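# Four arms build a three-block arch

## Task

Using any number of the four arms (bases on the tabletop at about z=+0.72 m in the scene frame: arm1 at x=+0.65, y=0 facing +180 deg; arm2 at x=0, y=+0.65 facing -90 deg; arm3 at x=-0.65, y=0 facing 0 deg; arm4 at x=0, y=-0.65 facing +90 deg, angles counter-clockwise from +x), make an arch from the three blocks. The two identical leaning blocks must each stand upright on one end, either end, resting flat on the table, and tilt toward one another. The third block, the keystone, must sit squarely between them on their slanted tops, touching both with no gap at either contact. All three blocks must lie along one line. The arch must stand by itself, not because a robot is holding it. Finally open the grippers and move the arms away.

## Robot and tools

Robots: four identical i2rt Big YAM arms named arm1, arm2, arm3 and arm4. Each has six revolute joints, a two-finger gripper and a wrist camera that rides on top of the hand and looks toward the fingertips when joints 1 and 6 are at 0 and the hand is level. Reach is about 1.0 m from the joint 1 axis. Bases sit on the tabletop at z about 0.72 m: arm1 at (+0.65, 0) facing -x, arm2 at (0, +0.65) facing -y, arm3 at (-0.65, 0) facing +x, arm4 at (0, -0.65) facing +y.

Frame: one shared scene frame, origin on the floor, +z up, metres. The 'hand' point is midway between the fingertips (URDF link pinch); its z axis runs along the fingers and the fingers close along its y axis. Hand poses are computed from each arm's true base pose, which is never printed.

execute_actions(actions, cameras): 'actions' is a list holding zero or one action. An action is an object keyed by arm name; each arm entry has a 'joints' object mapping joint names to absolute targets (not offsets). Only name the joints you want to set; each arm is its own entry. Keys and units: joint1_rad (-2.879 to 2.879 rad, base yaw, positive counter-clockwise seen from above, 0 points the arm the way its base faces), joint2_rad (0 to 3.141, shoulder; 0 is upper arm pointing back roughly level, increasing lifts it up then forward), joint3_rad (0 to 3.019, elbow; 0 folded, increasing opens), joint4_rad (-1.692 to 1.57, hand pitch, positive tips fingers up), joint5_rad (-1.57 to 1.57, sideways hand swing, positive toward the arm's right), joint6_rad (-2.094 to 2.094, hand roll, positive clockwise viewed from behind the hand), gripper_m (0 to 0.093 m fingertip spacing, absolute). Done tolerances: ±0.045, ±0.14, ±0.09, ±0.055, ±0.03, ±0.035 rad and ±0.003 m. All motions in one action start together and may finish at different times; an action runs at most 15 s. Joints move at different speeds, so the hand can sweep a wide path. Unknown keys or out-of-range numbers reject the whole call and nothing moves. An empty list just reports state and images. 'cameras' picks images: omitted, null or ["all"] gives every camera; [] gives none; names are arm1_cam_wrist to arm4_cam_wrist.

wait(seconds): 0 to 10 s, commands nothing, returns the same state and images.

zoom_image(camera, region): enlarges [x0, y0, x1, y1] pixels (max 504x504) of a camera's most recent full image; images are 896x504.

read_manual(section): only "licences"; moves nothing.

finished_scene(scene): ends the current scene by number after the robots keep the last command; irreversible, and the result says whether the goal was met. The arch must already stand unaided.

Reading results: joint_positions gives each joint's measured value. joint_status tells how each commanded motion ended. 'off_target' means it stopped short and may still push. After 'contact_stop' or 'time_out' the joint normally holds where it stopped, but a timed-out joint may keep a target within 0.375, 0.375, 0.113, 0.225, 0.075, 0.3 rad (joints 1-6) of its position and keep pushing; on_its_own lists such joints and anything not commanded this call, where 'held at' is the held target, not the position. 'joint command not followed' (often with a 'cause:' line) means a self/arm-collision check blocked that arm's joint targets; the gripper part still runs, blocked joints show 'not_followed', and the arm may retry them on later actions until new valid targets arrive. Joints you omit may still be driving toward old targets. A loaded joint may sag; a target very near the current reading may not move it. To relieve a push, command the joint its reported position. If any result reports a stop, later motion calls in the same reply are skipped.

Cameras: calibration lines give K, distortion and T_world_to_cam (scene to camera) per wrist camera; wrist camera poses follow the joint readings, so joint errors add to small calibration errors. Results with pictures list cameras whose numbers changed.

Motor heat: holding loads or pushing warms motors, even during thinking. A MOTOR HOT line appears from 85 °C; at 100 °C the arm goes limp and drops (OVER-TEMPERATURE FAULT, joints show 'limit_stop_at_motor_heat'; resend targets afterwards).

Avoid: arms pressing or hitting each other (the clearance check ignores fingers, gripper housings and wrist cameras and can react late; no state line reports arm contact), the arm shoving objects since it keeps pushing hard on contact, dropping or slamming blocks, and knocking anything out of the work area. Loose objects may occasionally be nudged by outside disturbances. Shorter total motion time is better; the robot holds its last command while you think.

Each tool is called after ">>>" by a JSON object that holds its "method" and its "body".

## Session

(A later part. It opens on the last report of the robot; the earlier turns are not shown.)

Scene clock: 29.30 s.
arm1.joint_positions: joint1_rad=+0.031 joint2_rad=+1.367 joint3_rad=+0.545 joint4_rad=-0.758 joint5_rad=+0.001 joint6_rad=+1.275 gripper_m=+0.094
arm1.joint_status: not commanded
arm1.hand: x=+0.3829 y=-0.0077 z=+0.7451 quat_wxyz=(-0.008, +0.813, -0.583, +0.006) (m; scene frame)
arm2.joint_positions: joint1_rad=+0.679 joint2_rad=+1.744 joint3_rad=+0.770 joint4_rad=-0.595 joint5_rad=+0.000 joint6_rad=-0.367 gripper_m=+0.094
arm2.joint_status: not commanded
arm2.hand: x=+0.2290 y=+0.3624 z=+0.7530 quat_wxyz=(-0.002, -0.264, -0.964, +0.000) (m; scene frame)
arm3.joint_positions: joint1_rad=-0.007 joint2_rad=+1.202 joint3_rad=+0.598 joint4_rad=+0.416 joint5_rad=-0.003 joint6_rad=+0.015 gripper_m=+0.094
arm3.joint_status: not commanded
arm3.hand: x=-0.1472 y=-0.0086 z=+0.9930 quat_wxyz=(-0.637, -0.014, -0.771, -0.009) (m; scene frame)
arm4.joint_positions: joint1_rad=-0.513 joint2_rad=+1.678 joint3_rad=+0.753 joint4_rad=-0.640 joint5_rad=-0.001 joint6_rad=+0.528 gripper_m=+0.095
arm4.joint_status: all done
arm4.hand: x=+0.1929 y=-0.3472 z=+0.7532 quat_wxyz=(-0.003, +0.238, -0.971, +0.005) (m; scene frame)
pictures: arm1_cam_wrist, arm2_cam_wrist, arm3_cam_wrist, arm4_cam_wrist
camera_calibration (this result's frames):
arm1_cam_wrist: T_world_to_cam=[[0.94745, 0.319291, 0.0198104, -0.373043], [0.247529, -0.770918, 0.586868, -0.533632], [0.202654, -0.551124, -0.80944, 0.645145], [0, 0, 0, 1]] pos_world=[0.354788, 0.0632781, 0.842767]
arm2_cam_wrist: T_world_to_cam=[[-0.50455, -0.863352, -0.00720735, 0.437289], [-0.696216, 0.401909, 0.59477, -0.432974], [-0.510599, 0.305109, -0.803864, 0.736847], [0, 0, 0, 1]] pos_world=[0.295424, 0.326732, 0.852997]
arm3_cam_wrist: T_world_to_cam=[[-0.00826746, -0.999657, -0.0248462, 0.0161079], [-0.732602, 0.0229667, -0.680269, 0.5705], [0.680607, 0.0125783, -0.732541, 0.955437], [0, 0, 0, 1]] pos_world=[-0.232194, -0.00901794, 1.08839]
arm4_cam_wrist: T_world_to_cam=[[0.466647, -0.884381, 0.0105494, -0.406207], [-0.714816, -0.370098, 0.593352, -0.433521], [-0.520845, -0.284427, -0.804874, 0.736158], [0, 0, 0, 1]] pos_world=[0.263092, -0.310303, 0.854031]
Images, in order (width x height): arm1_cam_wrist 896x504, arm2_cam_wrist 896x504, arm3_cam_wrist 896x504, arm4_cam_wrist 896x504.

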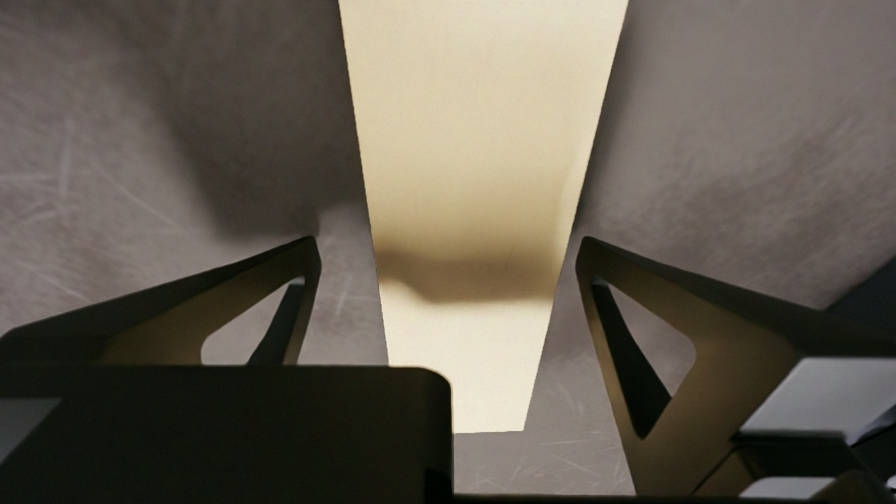

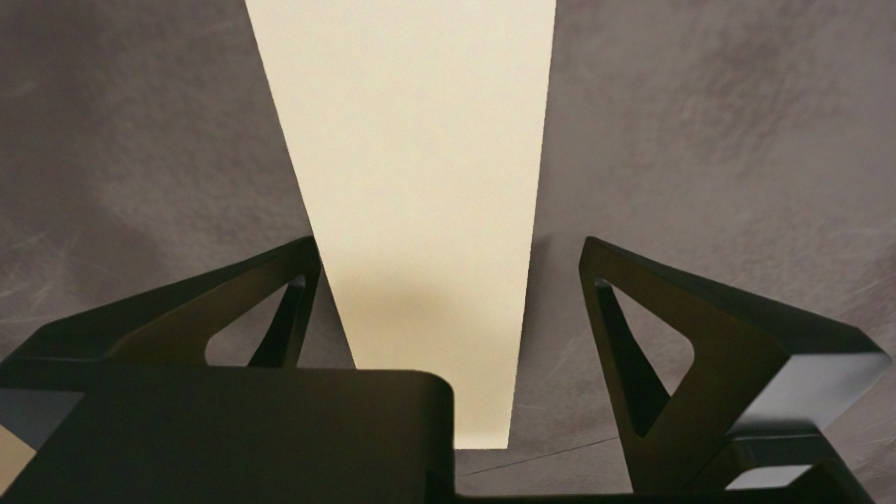

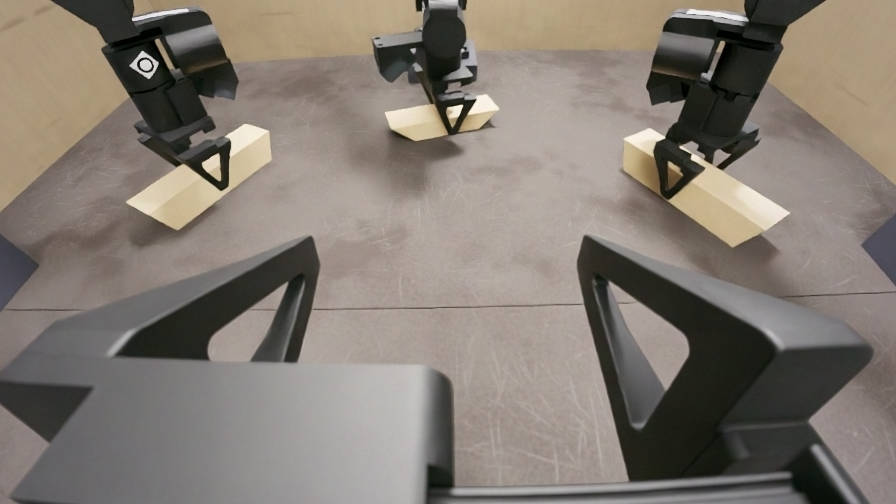

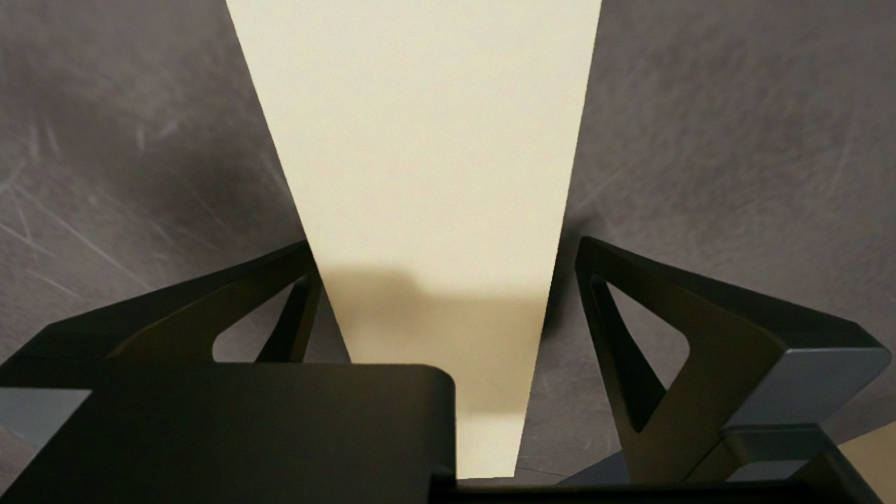

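>>> {"method": "execute_actions", "body": {"actions": [{"arm1":{"joints":{"gripper_m":0.045}},"arm2":{"joints":{"gripper_m":0.045}},"arm4":{"joints":{"gripper_m":0.045}}}], "cameras": []}}

>>> {"method": "execute_actions", "body": {"actions": [{"arm1":{"joints":{"joint2_rad":1.169,"joint3_rad":0.66,"joint4_rad":-1.062}},"arm2":{"joints":{"joint2_rad":1.45,"joint3_rad":0.9,"joint4_rad":-1.02}},"arm4":{"joints":{"joint2_rad":1.4,"joint3_rad":0.87,"joint4_rad":-1.04}},"arm3":{"joints":{"joint2_rad":0.9}}}]}}

Scene clock: 30.80 s.
arm1.joint_positions: joint1_rad=+0.031 joint2_rad=+1.367 joint3_rad=+0.545 joint4_rad=-0.755 joint5_rad=+0.001 joint6_rad=+1.276 gripper_m=+0.058
arm1.joint_status: gripper_m off_target (ended at +0.058, target +0.045)
arm1.hand: x=+0.3822 y=-0.0076 z=+0.7451 quat_wxyz=(-0.007, +0.813, -0.583, +0.005) (m; scene frame)
arm2.joint_positions: joint1_rad=+0.679 joint2_rad=+1.744 joint3_rad=+0.770 joint4_rad=-0.594 joint5_rad=-0.004 joint6_rad=-0.368 gripper_m=+0.059
arm2.joint_status: gripper_m off_target (ended at +0.059, target +0.045)
arm2.hand: x=+0.2297 y=+0.3625 z=+0.7530 quat_wxyz=(-0.004, -0.263, -0.965, -0.002) (m; scene frame)
arm3.joint_positions: joint1_rad=-0.007 joint2_rad=+1.202 joint3_rad=+0.598 joint4_rad=+0.416 joint5_rad=-0.003 joint6_rad=+0.015 gripper_m=+0.094
arm3.joint_status: not commanded
arm3.hand: x=-0.1472 y=-0.0086 z=+0.9930 quat_wxyz=(-0.637, -0.014, -0.771, -0.009) (m; scene frame)
arm4.joint_positions: joint1_rad=-0.513 joint2_rad=+1.678 joint3_rad=+0.753 joint4_rad=-0.638 joint5_rad=-0.001 joint6_rad=+0.531 gripper_m=+0.061
arm4.joint_status: gripper_m off_target (ended at +0.061, target +0.045)
arm4.hand: x=+0.1930 y=-0.3467 z=+0.7532 quat_wxyz=(-0.003, +0.237, -0.971, +0.005) (m; scene frame)
pictures: none
No camera images: the call's "cameras" was empty. Leave "cameras" out to get every camera's image.

Scene clock: 32.00 s.
arm1.joint_positions: joint1_rad=+0.031 joint2_rad=+1.162 joint3_rad=+0.624 joint4_rad=-1.046 joint5_rad=+0.001 joint6_rad=+1.276 gripper_m=+0.058
arm1.joint_status: all done
arm1.hand: x=+0.3931 y=-0.0076 z=+0.8193 quat_wxyz=(-0.009, +0.813, -0.583, +0.007) (m; scene frame)
arm2.joint_positions: joint1_rad=+0.679 joint2_rad=+1.459 joint3_rad=+0.862 joint4_rad=-1.012 joint5_rad=-0.003 joint6_rad=-0.368 gripper_m=+0.059
arm2.joint_status: all done
arm2.hand: x=+0.2194 y=+0.3748 z=+0.8771 quat_wxyz=(+0.012, -0.263, -0.965, -0.013) (m; scene frame)
arm3.joint_positions: joint1_rad=-0.007 joint2_rad=+0.889 joint3_rad=+0.592 joint4_rad=+0.410 joint5_rad=-0.003 joint6_rad=+0.015 gripper_m=+0.094
arm3.joint_status: all done
arm3.hand: x=-0.2059 y=-0.0102 z=+1.1311 quat_wxyz=(-0.745, -0.013, -0.666, -0.008) (m; scene frame)
arm4.joint_positions: joint1_rad=-0.513 joint2_rad=+1.402 joint3_rad=+0.830 joint4_rad=-1.030 joint5_rad=-0.001 joint6_rad=+0.531 gripper_m=+0.061
arm4.joint_status: all done
arm4.hand: x=+0.1801 y=-0.3646 z=+0.8673 quat_wxyz=(+0.011, +0.237, -0.971, +0.018) (m; scene frame)
pictures: arm1_cam_wrist, arm2_cam_wrist, arm3_cam_wrist, arm4_cam_wrist
camera_calibration (this result's frames):
arm1_cam_wrist: T_world_to_cam=[[0.947621, 0.318552, 0.0232069, -0.387055], [0.244931, -0.771403, 0.587321, -0.579011], [0.204994, -0.550874, -0.809021, 0.701944], [0, 0, 0, 1]] pos_world=[0.364705, 0.0633287, 0.916935]
arm2_cam_wrist: T_world_to_cam=[[-0.503504, -0.863629, -0.0250913, 0.459624], [-0.683837, 0.380598, 0.622505, -0.537493], [-0.528063, 0.330592, -0.782214, 0.80321], [0, 0, 0, 1]] pos_world=[0.28801, 0.335979, 0.974406]
arm3_cam_wrist: T_world_to_cam=[[-0.00554979, -0.999695, -0.0240774, 0.0171576], [-0.497921, 0.0236433, -0.8669, 0.880929], [0.867205, 0.00717753, -0.4979, 0.869543], [0, 0, 0, 1]] pos_world=[-0.315343, -0.00991689, 1.19704]
arm4_cam_wrist: T_world_to_cam=[[0.464943, -0.884855, 0.0293043, -0.433006], [-0.703637, -0.349229, 0.618817, -0.533336], [-0.53733, -0.308334, -0.784988, 0.793339], [0, 0, 0, 1]] pos_world=[0.252333, -0.32479, 0.965488]
Images, in order (width x height): arm1_cam_wrist 896x504, arm2_cam_wrist 896x504, arm3_cam_wrist 896x504, arm4_cam_wrist 896x504.

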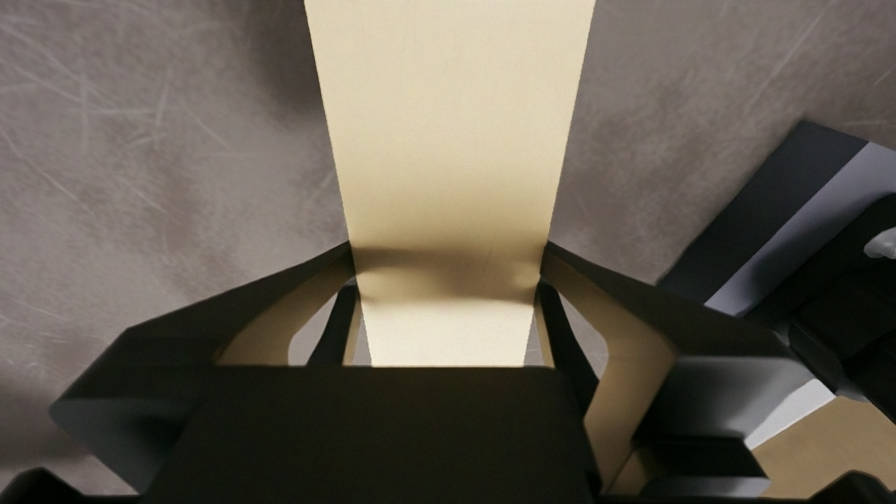

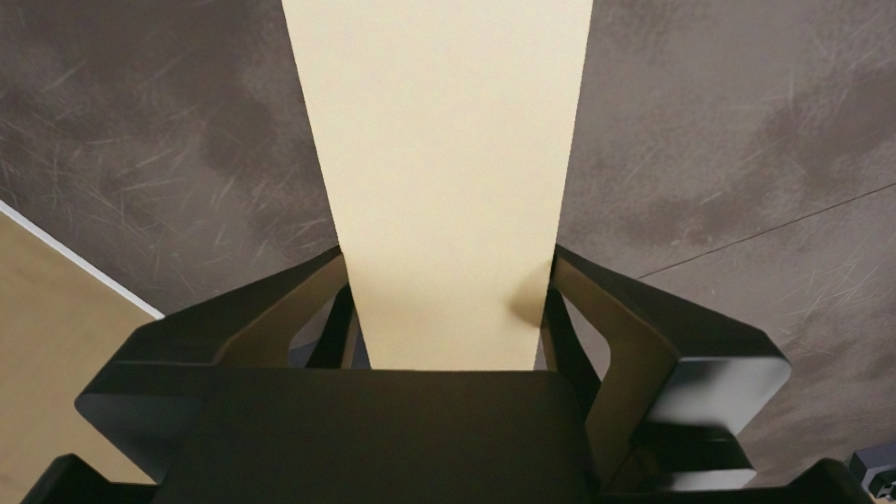

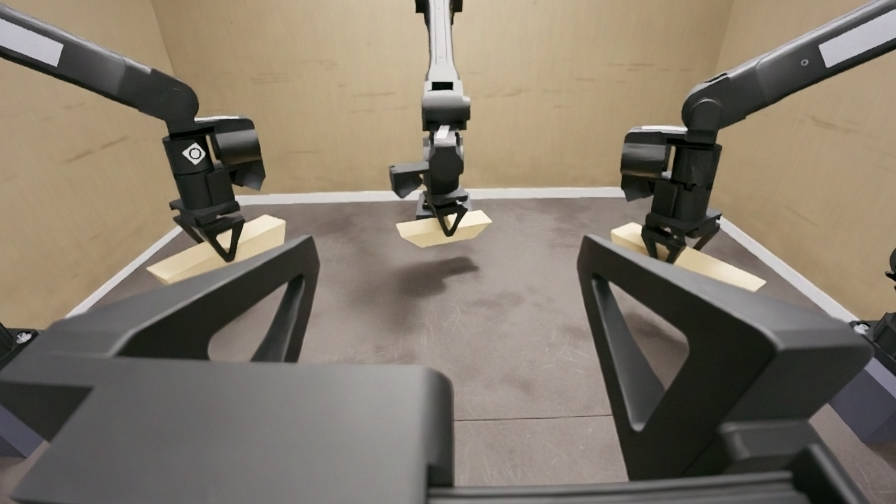

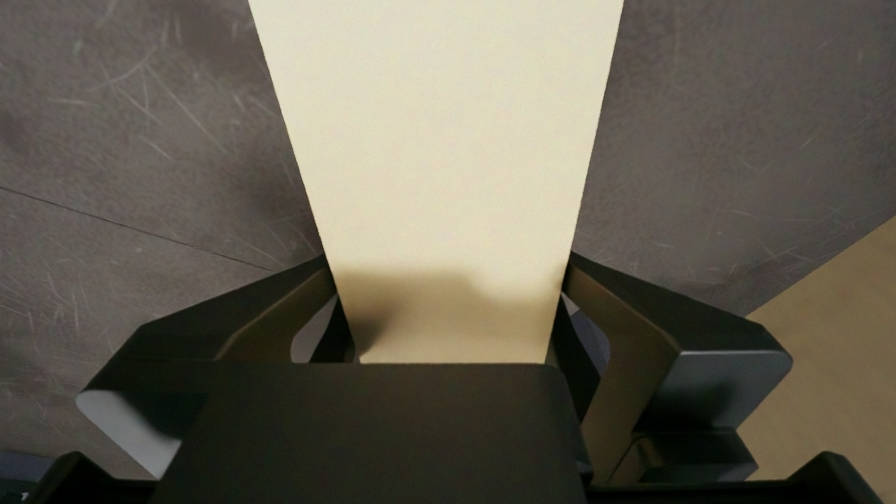

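>>> {"method": "execute_actions", "body": {"actions": [{"arm1":{"joints":{"joint1_rad":0,"joint2_rad":0.95,"joint3_rad":1.0,"joint4_rad":-1.62,"joint6_rad":1.585}},"arm2":{"joints":{"joint1_rad":0.005,"joint6_rad":0.01}},"arm4":{"joints":{"joint1_rad":0.02,"joint6_rad":-0.015}}}], "cameras": []}}

>>> {"method": "execute_actions", "body": {"actions": [{"arm2":{"joints":{"joint2_rad":1.403,"joint3_rad":0.65,"joint4_rad":0.43}},"arm4":{"joints":{"joint2_rad":1.388,"joint3_rad":0.695,"joint4_rad":0.37}}}], "cameras": ["arm3_cam_wrist"]}}

Scene clock: 37.03 s.
arm1.joint_positions: joint1_rad=+0.007 joint2_rad=+0.945 joint3_rad=+0.968 joint4_rad=-1.603 joint5_rad=+0.001 joint6_rad=+1.569 gripper_m=+0.058
arm1.joint_status: all done
arm1.hand: x=+0.4153 y=-0.0020 z=+0.9962 quat_wxyz=(-0.008, +0.710, -0.704, +0.005) (m; scene frame)
arm2.joint_positions: joint1_rad=+0.000 joint2_rad=+1.459 joint3_rad=+0.862 joint4_rad=-1.012 joint5_rad=+0.002 joint6_rad=+0.001 gripper_m=+0.059
arm2.joint_status: all done
arm2.hand: x=-0.0042 y=+0.2983 z=+0.8761 quat_wxyz=(+0.013, -0.711, -0.703, -0.014) (m; scene frame)
arm3.joint_positions: joint1_rad=-0.007 joint2_rad=+0.889 joint3_rad=+0.592 joint4_rad=+0.410 joint5_rad=-0.003 joint6_rad=+0.015 gripper_m=+0.094
arm3.joint_status: not commanded
arm3.hand: x=-0.2059 y=-0.0102 z=+1.1311 quat_wxyz=(-0.745, -0.013, -0.666, -0.008) (m; scene frame)
arm4.joint_positions: joint1_rad=+0.016 joint2_rad=+1.402 joint3_rad=+0.830 joint4_rad=-1.030 joint5_rad=-0.002 joint6_rad=-0.003 gripper_m=+0.061
arm4.joint_status: all done
arm4.hand: x=+0.0108 y=-0.3128 z=+0.8656 quat_wxyz=(+0.015, +0.696, -0.717, +0.018) (m; scene frame)
pictures: none
No camera images: the call's "cameras" was empty. Leave "cameras" out to get every camera's image.

Scene clock: 38.77 s.
arm1.joint_positions: joint1_rad=+0.007 joint2_rad=+0.945 joint3_rad=+0.968 joint4_rad=-1.603 joint5_rad=+0.001 joint6_rad=+1.569 gripper_m=+0.058
arm1.joint_status: not commanded
arm1.hand: x=+0.4153 y=-0.0020 z=+0.9962 quat_wxyz=(-0.008, +0.710, -0.704, +0.005) (m; scene frame)
arm2.joint_positions: joint1_rad=+0.000 joint2_rad=+1.422 joint3_rad=+0.614 joint4_rad=+0.384 joint5_rad=+0.002 joint6_rad=+0.002 gripper_m=+0.059
arm2.joint_status: all done
arm2.hand: x=-0.0061 y=+0.1309 z=+0.9594 quat_wxyz=(-0.383, -0.598, -0.590, +0.384) (m; scene frame)
arm3.joint_positions: joint1_rad=-0.007 joint2_rad=+0.889 joint3_rad=+0.592 joint4_rad=+0.410 joint5_rad=-0.003 joint6_rad=+0.015 gripper_m=+0.094
arm3.joint_status: not commanded
arm3.hand: x=-0.2059 y=-0.0102 z=+1.1311 quat_wxyz=(-0.745, -0.013, -0.666, -0.008) (m; scene frame)
arm4.joint_positions: joint1_rad=+0.016 joint2_rad=+1.402 joint3_rad=+0.668 joint4_rad=+0.328 joint5_rad=-0.002 joint6_rad=-0.004 gripper_m=+0.061
arm4.joint_status: all done
arm4.hand: x=+0.0166 y=-0.1151 z=+0.9621 quat_wxyz=(-0.393, +0.586, -0.600, -0.376) (m; scene frame)
pictures: arm3_cam_wrist
camera_calibration (this result's frames):
arm3_cam_wrist: T_world_to_cam=[[-0.00554979, -0.999695, -0.0240774, 0.0171576], [-0.497921, 0.0236433, -0.8669, 0.880929], [0.867205, 0.00717753, -0.4979, 0.869543], [0, 0, 0, 1]] pos_world=[-0.315343, -0.00991689, 1.19704]
Images, in order (width x height): arm3_cam_wrist 896x504.

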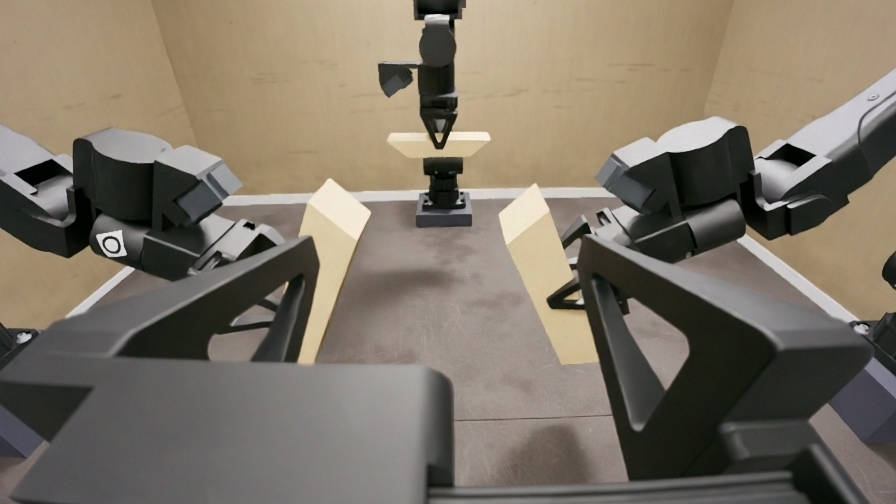

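>>> {"method": "execute_actions", "body": {"actions": [{"arm2":{"joints":{"joint1_rad":0.03,"joint2_rad":1.9,"joint3_rad":0.605,"joint4_rad":1.03}},"arm4":{"joints":{"joint1_rad":0.027,"joint2_rad":1.852,"joint3_rad":0.627,"joint4_rad":0.957}},"arm3":{"joints":{"joint2_rad":1.5,"joint3_rad":0.75,"joint4_rad":0.75}},"arm1":{"joints":{"joint6_rad":1.56}}}]}}

Scene clock: 41.20 s.
arm1.joint_positions: joint1_rad=+0.007 joint2_rad=+0.945 joint3_rad=+0.968 joint4_rad=-1.603 joint5_rad=+0.001 joint6_rad=+1.569 gripper_m=+0.058
arm1.joint_status: all done
arm1.hand: x=+0.4153 y=-0.0020 z=+0.9962 quat_wxyz=(-0.008, +0.710, -0.704, +0.005) (m; scene frame)
arm2.joint_positions: joint1_rad=+0.027 joint2_rad=+1.924 joint3_rad=+0.590 joint4_rad=+0.984 joint5_rad=+0.003 joint6_rad=+0.004 gripper_m=+0.059
arm2.joint_status: all done
arm2.hand: x=+0.0085 y=+0.1147 z=+0.8284 quat_wxyz=(-0.410, -0.577, -0.582, +0.400) (m; scene frame)
arm3.joint_positions: joint1_rad=-0.007 joint2_rad=+1.511 joint3_rad=+0.725 joint4_rad=+0.722 joint5_rad=-0.003 joint6_rad=+0.015 gripper_m=+0.094
arm3.joint_status: all done
arm3.hand: x=-0.0694 y=-0.0090 z=+0.9742 quat_wxyz=(-0.684, -0.013, -0.730, -0.009) (m; scene frame)
arm4.joint_positions: joint1_rad=+0.016 joint2_rad=+1.845 joint3_rad=+0.622 joint4_rad=+0.924 joint5_rad=+0.001 joint6_rad=-0.007 gripper_m=+0.061
arm4.joint_status: all done
arm4.hand: x=+0.0187 y=-0.0969 z=+0.8442 quat_wxyz=(-0.426, +0.566, -0.579, -0.405) (m; scene frame)
pictures: arm1_cam_wrist, arm2_cam_wrist, arm3_cam_wrist, arm4_cam_wrist
camera_calibration (this result's frames):
arm1_cam_wrist: T_world_to_cam=[[0.999801, 0.00607466, 0.0189917, -0.432061], [-0.00611833, -0.813054, 0.582156, -0.57468], [0.0189777, -0.582156, -0.812855, 0.924605], [0, 0, 0, 1]] pos_world=[0.410912, 0.0736437, 1.09433]
arm2_cam_wrist: T_world_to_cam=[[-0.999777, -0.0208363, -0.00330945, 0.0171813], [-0.0156361, 0.837111, -0.54681, 0.358228], [0.0141639, -0.546637, -0.83725, 0.881316], [0, 0, 0, 1]] pos_world=[0.0102959, 0.182242, 0.933821]
arm3_cam_wrist: T_world_to_cam=[[-0.0071208, -0.999671, -0.024629, 0.0157082], [-0.642825, 0.0234424, -0.765654, 0.704164], [0.76598, 0.0103801, -0.642781, 0.807121], [0, 0, 0, 1]] pos_world=[-0.165472, -0.00918226, 1.05833]
arm4_cam_wrist: T_world_to_cam=[[0.999429, -0.0291229, 0.0171496, -0.0372146], [-0.0137907, -0.81467, -0.579761, 0.414701], [0.0308556, 0.579194, -0.814606, 0.87143], [0, 0, 0, 1]] pos_world=[0.0160239, -0.167966, 0.950938]
Images, in order (width x height): arm1_cam_wrist 896x504, arm2_cam_wrist 896x504, arm3_cam_wrist 896x504, arm4_cam_wrist 896x504.

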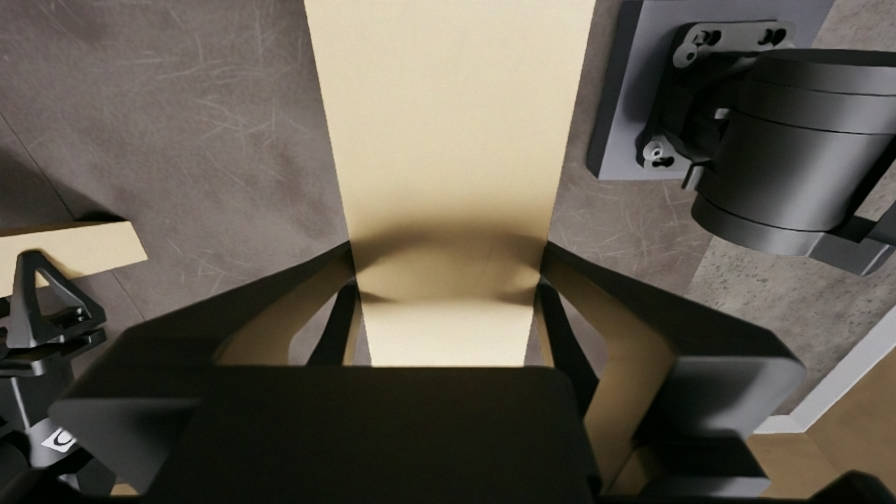

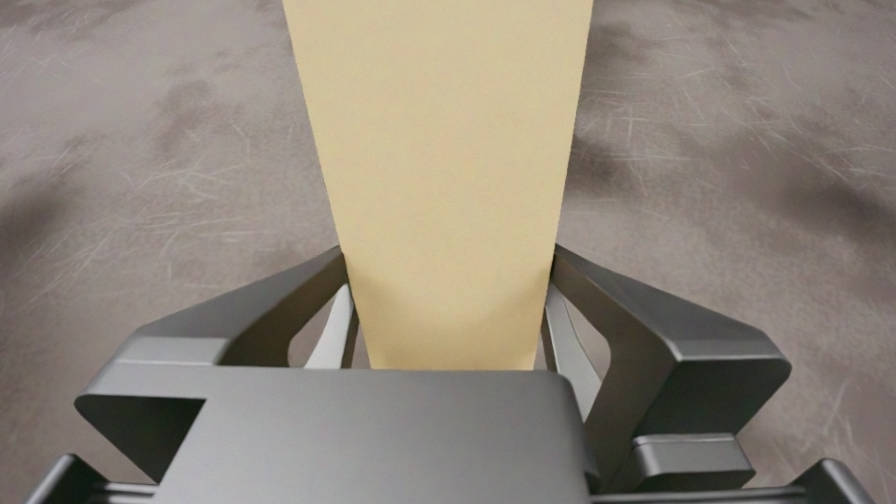

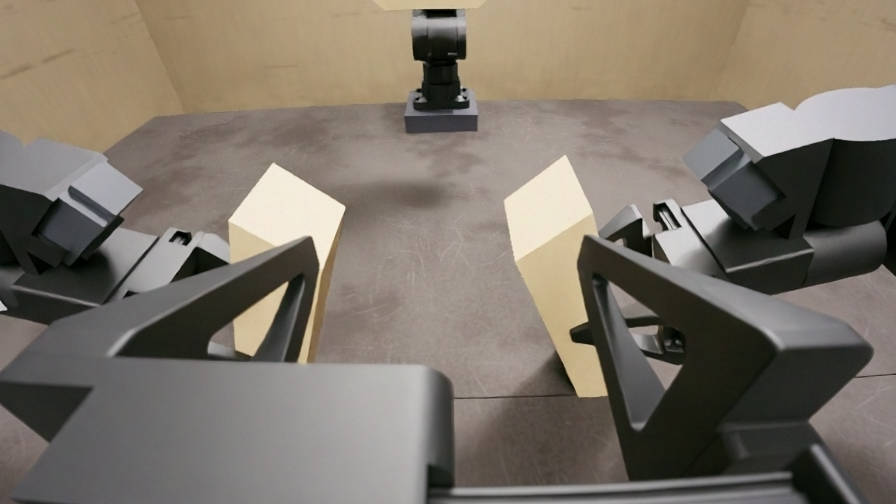

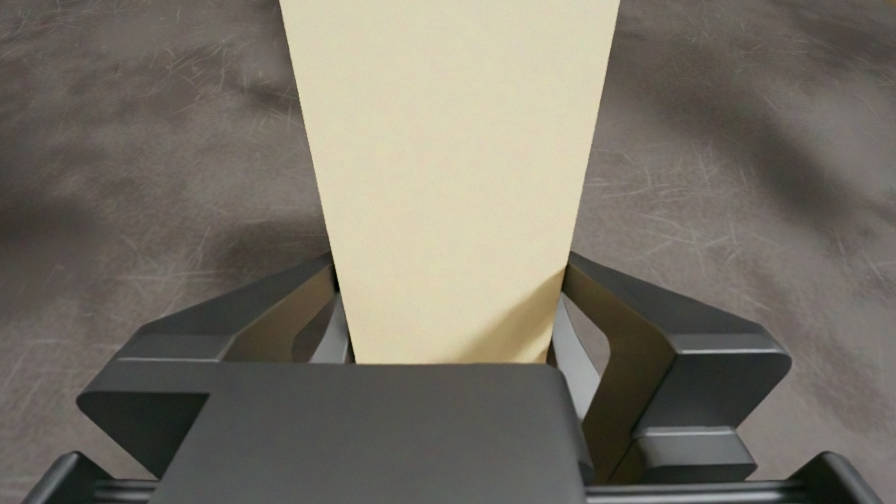

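>>> {"method": "execute_actions", "body": {"actions": [{"arm2":{"joints":{"joint1_rad":0.05}},"arm4":{"joints":{"joint2_rad":1.862,"joint3_rad":0.595,"joint4_rad":0.93}},"arm3":{"joints":{"joint2_rad":0.7,"joint3_rad":0.37,"joint4_rad":0.47}}}], "cameras": ["arm3_cam_wrist"]}}

Scene clock: 43.70 s.
arm1.joint_positions: joint1_rad=+0.007 joint2_rad=+0.945 joint3_rad=+0.968 joint4_rad=-1.603 joint5_rad=+0.001 joint6_rad=+1.569 gripper_m=+0.058
arm1.joint_status: not commanded
arm1.hand: x=+0.4153 y=-0.0020 z=+0.9962 quat_wxyz=(-0.008, +0.710, -0.704, +0.005) (m; scene frame)
arm2.joint_positions: joint1_rad=+0.046 joint2_rad=+1.924 joint3_rad=+0.590 joint4_rad=+0.984 joint5_rad=+0.003 joint6_rad=+0.004 gripper_m=+0.059
arm2.joint_status: all done
arm2.hand: x=+0.0188 y=+0.1149 z=+0.8284 quat_wxyz=(-0.414, -0.571, -0.588, +0.396) (m; scene frame)
arm3.joint_positions: joint1_rad=-0.007 joint2_rad=+0.700 joint3_rad=+0.366 joint4_rad=+0.484 joint5_rad=-0.003 joint6_rad=+0.015 gripper_m=+0.094
arm3.joint_status: all done
arm3.hand: x=-0.2716 y=-0.0088 z=+1.0859 quat_wxyz=(-0.758, -0.013, -0.652, -0.008) (m; scene frame)
arm4.joint_positions: joint1_rad=+0.016 joint2_rad=+1.846 joint3_rad=+0.616 joint4_rad=+0.929 joint5_rad=+0.001 joint6_rad=-0.007 gripper_m=+0.061
arm4.joint_status: all done
arm4.hand: x=+0.0187 y=-0.0990 z=+0.8429 quat_wxyz=(-0.425, +0.566, -0.579, -0.405) (m; scene frame)
pictures: arm3_cam_wrist
camera_calibration (this result's frames):
arm3_cam_wrist: T_world_to_cam=[[-0.00523518, -0.9997, -0.0239275, 0.0169474], [-0.465501, 0.0236135, -0.884732, 0.837107], [0.885032, 0.00650654, -0.465485, 0.873571], [0, 0, 0, 1]] pos_world=[-0.383375, -0.00850857, 1.14766]
Images, in order (width x height): arm3_cam_wrist 896x504.

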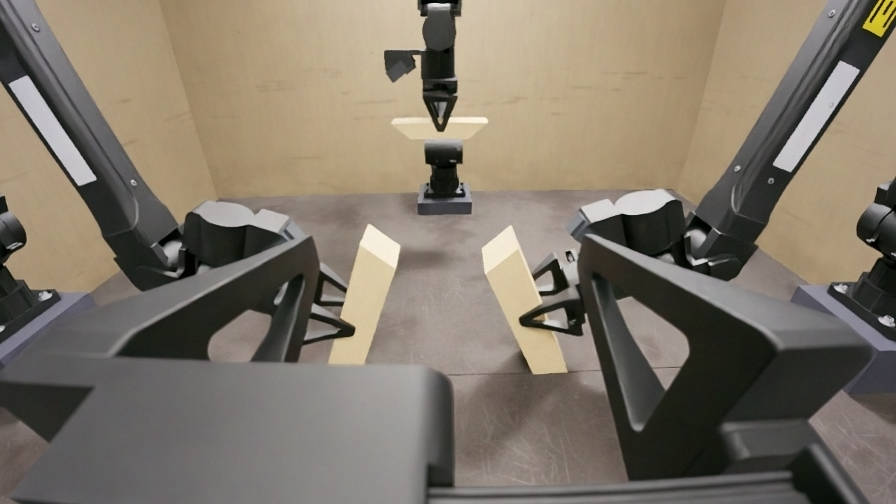

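>>> {"method": "zoom_image", "body": {"camera": "arm3_cam_wrist", "region": [300,200,620,400]}}

Region (300, 200, 620, 400) of arm3_cam_wrist's 896x504 image, scaled by 1.575, with more detail than that image has; it fills the top 315 rows of this view, and the rest is white.

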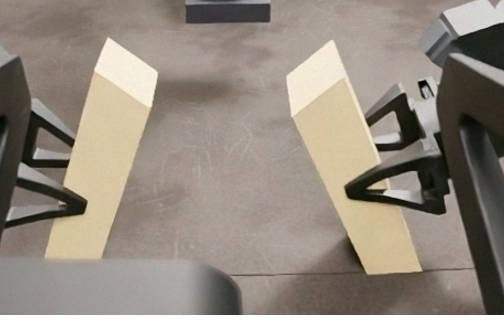

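>>> {"method": "execute_actions", "body": {"actions": [{"arm2":{"joints":{"joint2_rad":1.925,"joint4_rad":1.06}},"arm1":{"joints":{"joint1_rad":0,"joint2_rad":1.99,"joint3_rad":2.17,"joint4_rad":-1.68}}}], "cameras": ["arm3_cam_wrist","arm1_cam_wrist"]}}

Scene clock: 48.10 s.
arm1.joint_positions: joint1_rad=+0.007 joint2_rad=+2.005 joint3_rad=+2.108 joint4_rad=-1.670 joint5_rad=+0.001 joint6_rad=+1.569 gripper_m=+0.058
arm1.joint_status: all done
joint sent to its limit — the command would take arm1.joint4_rad past its lower limit, so that joint was sent only as far as its limit.
arm1.hand: x=+0.0263 y=-0.0045 z=+0.9911 quat_wxyz=(-0.004, +0.710, -0.704, +0.000) (m; scene frame)
arm2.joint_positions: joint1_rad=+0.046 joint2_rad=+1.938 joint3_rad=+0.590 joint4_rad=+1.012 joint5_rad=+0.003 joint6_rad=+0.004 gripper_m=+0.059
arm2.joint_status: all done
arm2.hand: x=+0.0188 y=+0.1144 z=+0.8275 quat_wxyz=(-0.418, -0.569, -0.585, +0.400) (m; scene frame)
arm3.joint_positions: joint1_rad=-0.007 joint2_rad=+0.700 joint3_rad=+0.366 joint4_rad=+0.484 joint5_rad=-0.003 joint6_rad=+0.015 gripper_m=+0.094
arm3.joint_status: not commanded
arm3.hand: x=-0.2716 y=-0.0088 z=+1.0859 quat_wxyz=(-0.758, -0.013, -0.652, -0.008) (m; scene frame)
arm4.joint_positions: joint1_rad=+0.016 joint2_rad=+1.846 joint3_rad=+0.616 joint4_rad=+0.929 joint5_rad=+0.001 joint6_rad=-0.007 gripper_m=+0.061
arm4.joint_status: not commanded
arm4.hand: x=+0.0187 y=-0.0990 z=+0.8429 quat_wxyz=(-0.425, +0.566, -0.579, -0.405) (m; scene frame)
pictures: arm1_cam_wrist, arm3_cam_wrist
camera_calibration (this result's frames):
arm1_cam_wrist: T_world_to_cam=[[0.999958, 0.00612854, 0.00678571, -0.0310081], [0.00103158, -0.813007, 0.582253, -0.576493], [0.00908519, -0.582222, -0.812979, 0.926749], [0, 0, 0, 1]] pos_world=[0.0231819, 0.0710706, 1.0893]
arm3_cam_wrist: T_world_to_cam=[[-0.00523518, -0.9997, -0.0239275, 0.0169474], [-0.465501, 0.0236135, -0.884732, 0.837107], [0.885032, 0.00650654, -0.465485, 0.873571], [0, 0, 0, 1]] pos_world=[-0.383375, -0.00850857, 1.14766]
Images, in order (width x height): arm1_cam_wrist 896x504, arm3_cam_wrist 896x504.

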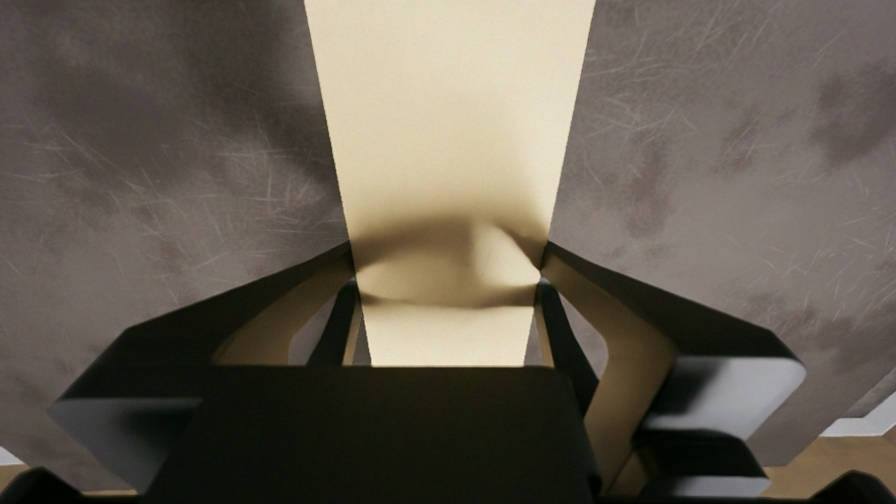

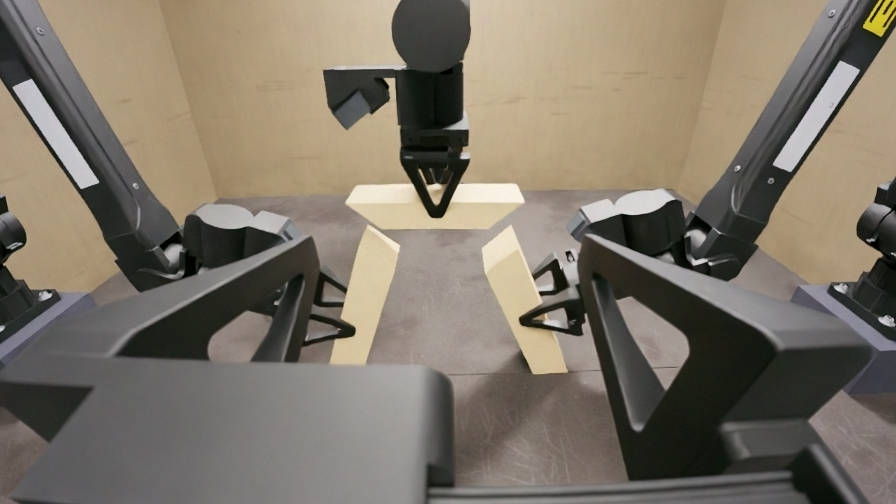

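>>> {"method": "execute_actions", "body": {"actions": [{"arm1":{"joints":{"joint1_rad":0.026,"joint2_rad":2.012,"joint3_rad":2.03,"joint4_rad":-1.555}}}], "cameras": ["arm3_cam_wrist"]}}

>>> {"method": "zoom_image", "body": {"camera": "arm3_cam_wrist", "region": [310,150,610,390]}}

Scene clock: 50.37 s.
arm1.joint_positions: joint1_rad=+0.020 joint2_rad=+2.014 joint3_rad=+2.027 joint4_rad=-1.572 joint5_rad=+0.001 joint6_rad=+1.569 gripper_m=+0.058
arm1.joint_status: all done
arm1.hand: x=+0.0199 y=-0.0126 z=+0.9553 quat_wxyz=(-0.001, +0.715, -0.700, -0.003) (m; scene frame)
arm2.joint_positions: joint1_rad=+0.046 joint2_rad=+1.938 joint3_rad=+0.590 joint4_rad=+1.012 joint5_rad=+0.003 joint6_rad=+0.004 gripper_m=+0.059
arm2.joint_status: not commanded
arm2.hand: x=+0.0188 y=+0.1144 z=+0.8275 quat_wxyz=(-0.418, -0.569, -0.585, +0.400) (m; scene frame)
arm3.joint_positions: joint1_rad=-0.007 joint2_rad=+0.700 joint3_rad=+0.366 joint4_rad=+0.484 joint5_rad=-0.003 joint6_rad=+0.015 gripper_m=+0.094
arm3.joint_status: not commanded
arm3.hand: x=-0.2716 y=-0.0088 z=+1.0859 quat_wxyz=(-0.758, -0.013, -0.652, -0.008) (m; scene frame)
arm4.joint_positions: joint1_rad=+0.016 joint2_rad=+1.846 joint3_rad=+0.616 joint4_rad=+0.929 joint5_rad=+0.001 joint6_rad=-0.007 gripper_m=+0.061
arm4.joint_status: not commanded
arm4.hand: x=+0.0187 y=-0.0990 z=+0.8429 quat_wxyz=(-0.425, +0.566, -0.579, -0.405) (m; scene frame)
pictures: arm3_cam_wrist
camera_calibration (this result's frames):
arm3_cam_wrist: T_world_to_cam=[[-0.00523518, -0.9997, -0.0239275, 0.0169474], [-0.465501, 0.0236135, -0.884732, 0.837107], [0.885032, 0.00650654, -0.465485, 0.873571], [0, 0, 0, 1]] pos_world=[-0.383375, -0.00850857, 1.14766]
Images, in order (width x height): arm3_cam_wrist 896x504.

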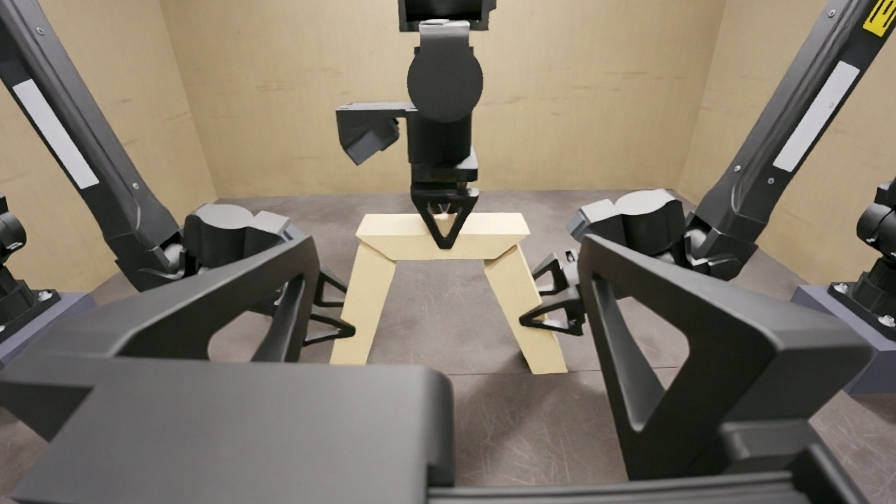

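Region (310, 150, 610, 390) of arm3_cam_wrist's 896x504 image, scaled by 1.680, with more detail than that image has; it fills the top 403 rows of this view, and the rest is white.

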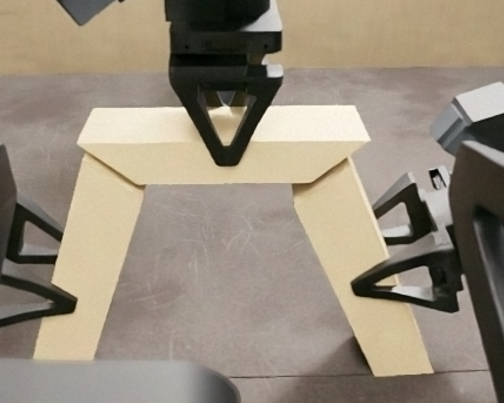

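>>> {"method": "execute_actions", "body": {"actions": [{"arm1":{"joints":{"joint3_rad":2.008,"joint4_rad":-1.555}}}], "cameras": []}}

>>> {"method": "execute_actions", "body": {"actions": [{"arm1":{"joints":{"gripper_m":0.085}}}], "cameras": ["arm3_cam_wrist","arm1_cam_wrist"]}}

>>> {"method": "zoom_image", "body": {"camera": "arm3_cam_wrist", "region": [310,150,610,390]}}

Scene clock: 51.60 s.
arm1.joint_positions: joint1_rad=+0.020 joint2_rad=+2.014 joint3_rad=+2.010 joint4_rad=-1.571 joint5_rad=+0.001 joint6_rad=+1.569 gripper_m=+0.058
arm1.joint_status: all done
arm1.hand: x=+0.0240 y=-0.0125 z=+0.9486 quat_wxyz=(-0.007, +0.715, -0.700, +0.003) (m; scene frame)
arm2.joint_positions: joint1_rad=+0.046 joint2_rad=+1.938 joint3_rad=+0.590 joint4_rad=+1.012 joint5_rad=+0.003 joint6_rad=+0.004 gripper_m=+0.059
arm2.joint_status: not commanded
arm2.hand: x=+0.0188 y=+0.1144 z=+0.8275 quat_wxyz=(-0.418, -0.569, -0.585, +0.400) (m; scene frame)
arm3.joint_positions: joint1_rad=-0.007 joint2_rad=+0.700 joint3_rad=+0.366 joint4_rad=+0.484 joint5_rad=-0.003 joint6_rad=+0.015 gripper_m=+0.094
arm3.joint_status: not commanded
arm3.hand: x=-0.2716 y=-0.0088 z=+1.0859 quat_wxyz=(-0.758, -0.013, -0.652, -0.008) (m; scene frame)
arm4.joint_positions: joint1_rad=+0.016 joint2_rad=+1.846 joint3_rad=+0.616 joint4_rad=+0.929 joint5_rad=+0.001 joint6_rad=-0.007 gripper_m=+0.061
arm4.joint_status: not commanded
arm4.hand: x=+0.0187 y=-0.0990 z=+0.8429 quat_wxyz=(-0.425, +0.566, -0.579, -0.405) (m; scene frame)
pictures: none
No camera images: the call's "cameras" was empty. Leave "cameras" out to get every camera's image.

Scene clock: 52.20 s.
arm1.joint_positions: joint1_rad=+0.020 joint2_rad=+2.014 joint3_rad=+2.010 joint4_rad=-1.571 joint5_rad=+0.001 joint6_rad=+1.569 gripper_m=+0.085
arm1.joint_status: all done
arm1.hand: x=+0.0240 y=-0.0125 z=+0.9486 quat_wxyz=(-0.007, +0.715, -0.700, +0.003) (m; scene frame)
arm2.joint_positions: joint1_rad=+0.046 joint2_rad=+1.943 joint3_rad=+0.590 joint4_rad=+1.012 joint5_rad=+0.003 joint6_rad=+0.005 gripper_m=+0.059
arm2.joint_status: not commanded
arm2.hand: x=+0.0188 y=+0.1150 z=+0.8251 quat_wxyz=(-0.417, -0.570, -0.586, +0.399) (m; scene frame)
arm3.joint_positions: joint1_rad=-0.007 joint2_rad=+0.700 joint3_rad=+0.366 joint4_rad=+0.484 joint5_rad=-0.003 joint6_rad=+0.015 gripper_m=+0.094
arm3.joint_status: not commanded
arm3.hand: x=-0.2716 y=-0.0088 z=+1.0859 quat_wxyz=(-0.758, -0.013, -0.652, -0.008) (m; scene frame)
arm4.joint_positions: joint1_rad=+0.016 joint2_rad=+1.846 joint3_rad=+0.616 joint4_rad=+0.929 joint5_rad=+0.001 joint6_rad=-0.006 gripper_m=+0.061
arm4.joint_status: not commanded
arm4.hand: x=+0.0187 y=-0.0991 z=+0.8429 quat_wxyz=(-0.425, +0.566, -0.579, -0.405) (m; scene frame)
pictures: arm1_cam_wrist, arm3_cam_wrist
camera_calibration (this result's frames):
arm1_cam_wrist: T_world_to_cam=[[0.999719, 0.0190654, 0.0140887, -0.0350595], [0.00729724, -0.81294, 0.582301, -0.558403], [0.0225551, -0.582035, -0.812851, 0.887137], [0, 0, 0, 1]] pos_world=[0.0191149, 0.0630645, 1.04676]
arm3_cam_wrist: T_world_to_cam=[[-0.00523518, -0.9997, -0.0239275, 0.0169474], [-0.465501, 0.0236135, -0.884732, 0.837107], [0.885032, 0.00650654, -0.465485, 0.873571], [0, 0, 0, 1]] pos_world=[-0.383375, -0.00850857, 1.14766]
Images, in order (width x height): arm1_cam_wrist 896x504, arm3_cam_wrist 896x504.

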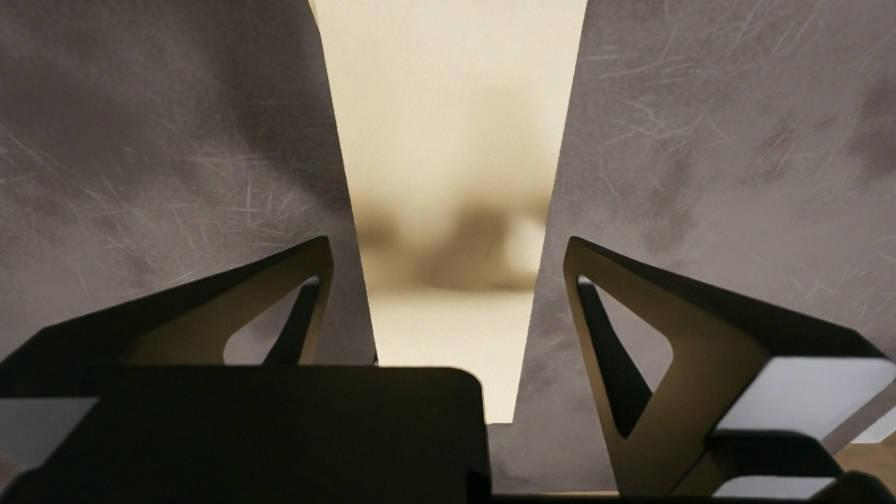

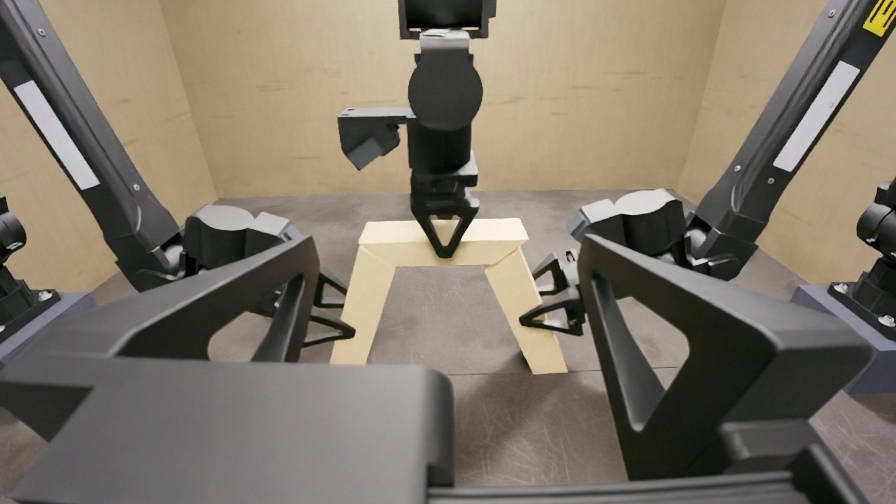

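Region (310, 150, 610, 390) of arm3_cam_wrist's 896x504 image, scaled by 1.680, with more detail than that image has; it fills the top 403 rows of this view, and the rest is white.

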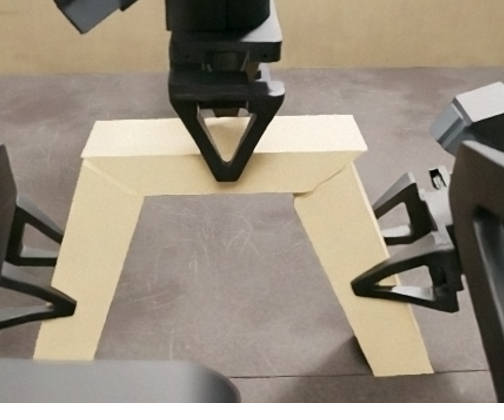

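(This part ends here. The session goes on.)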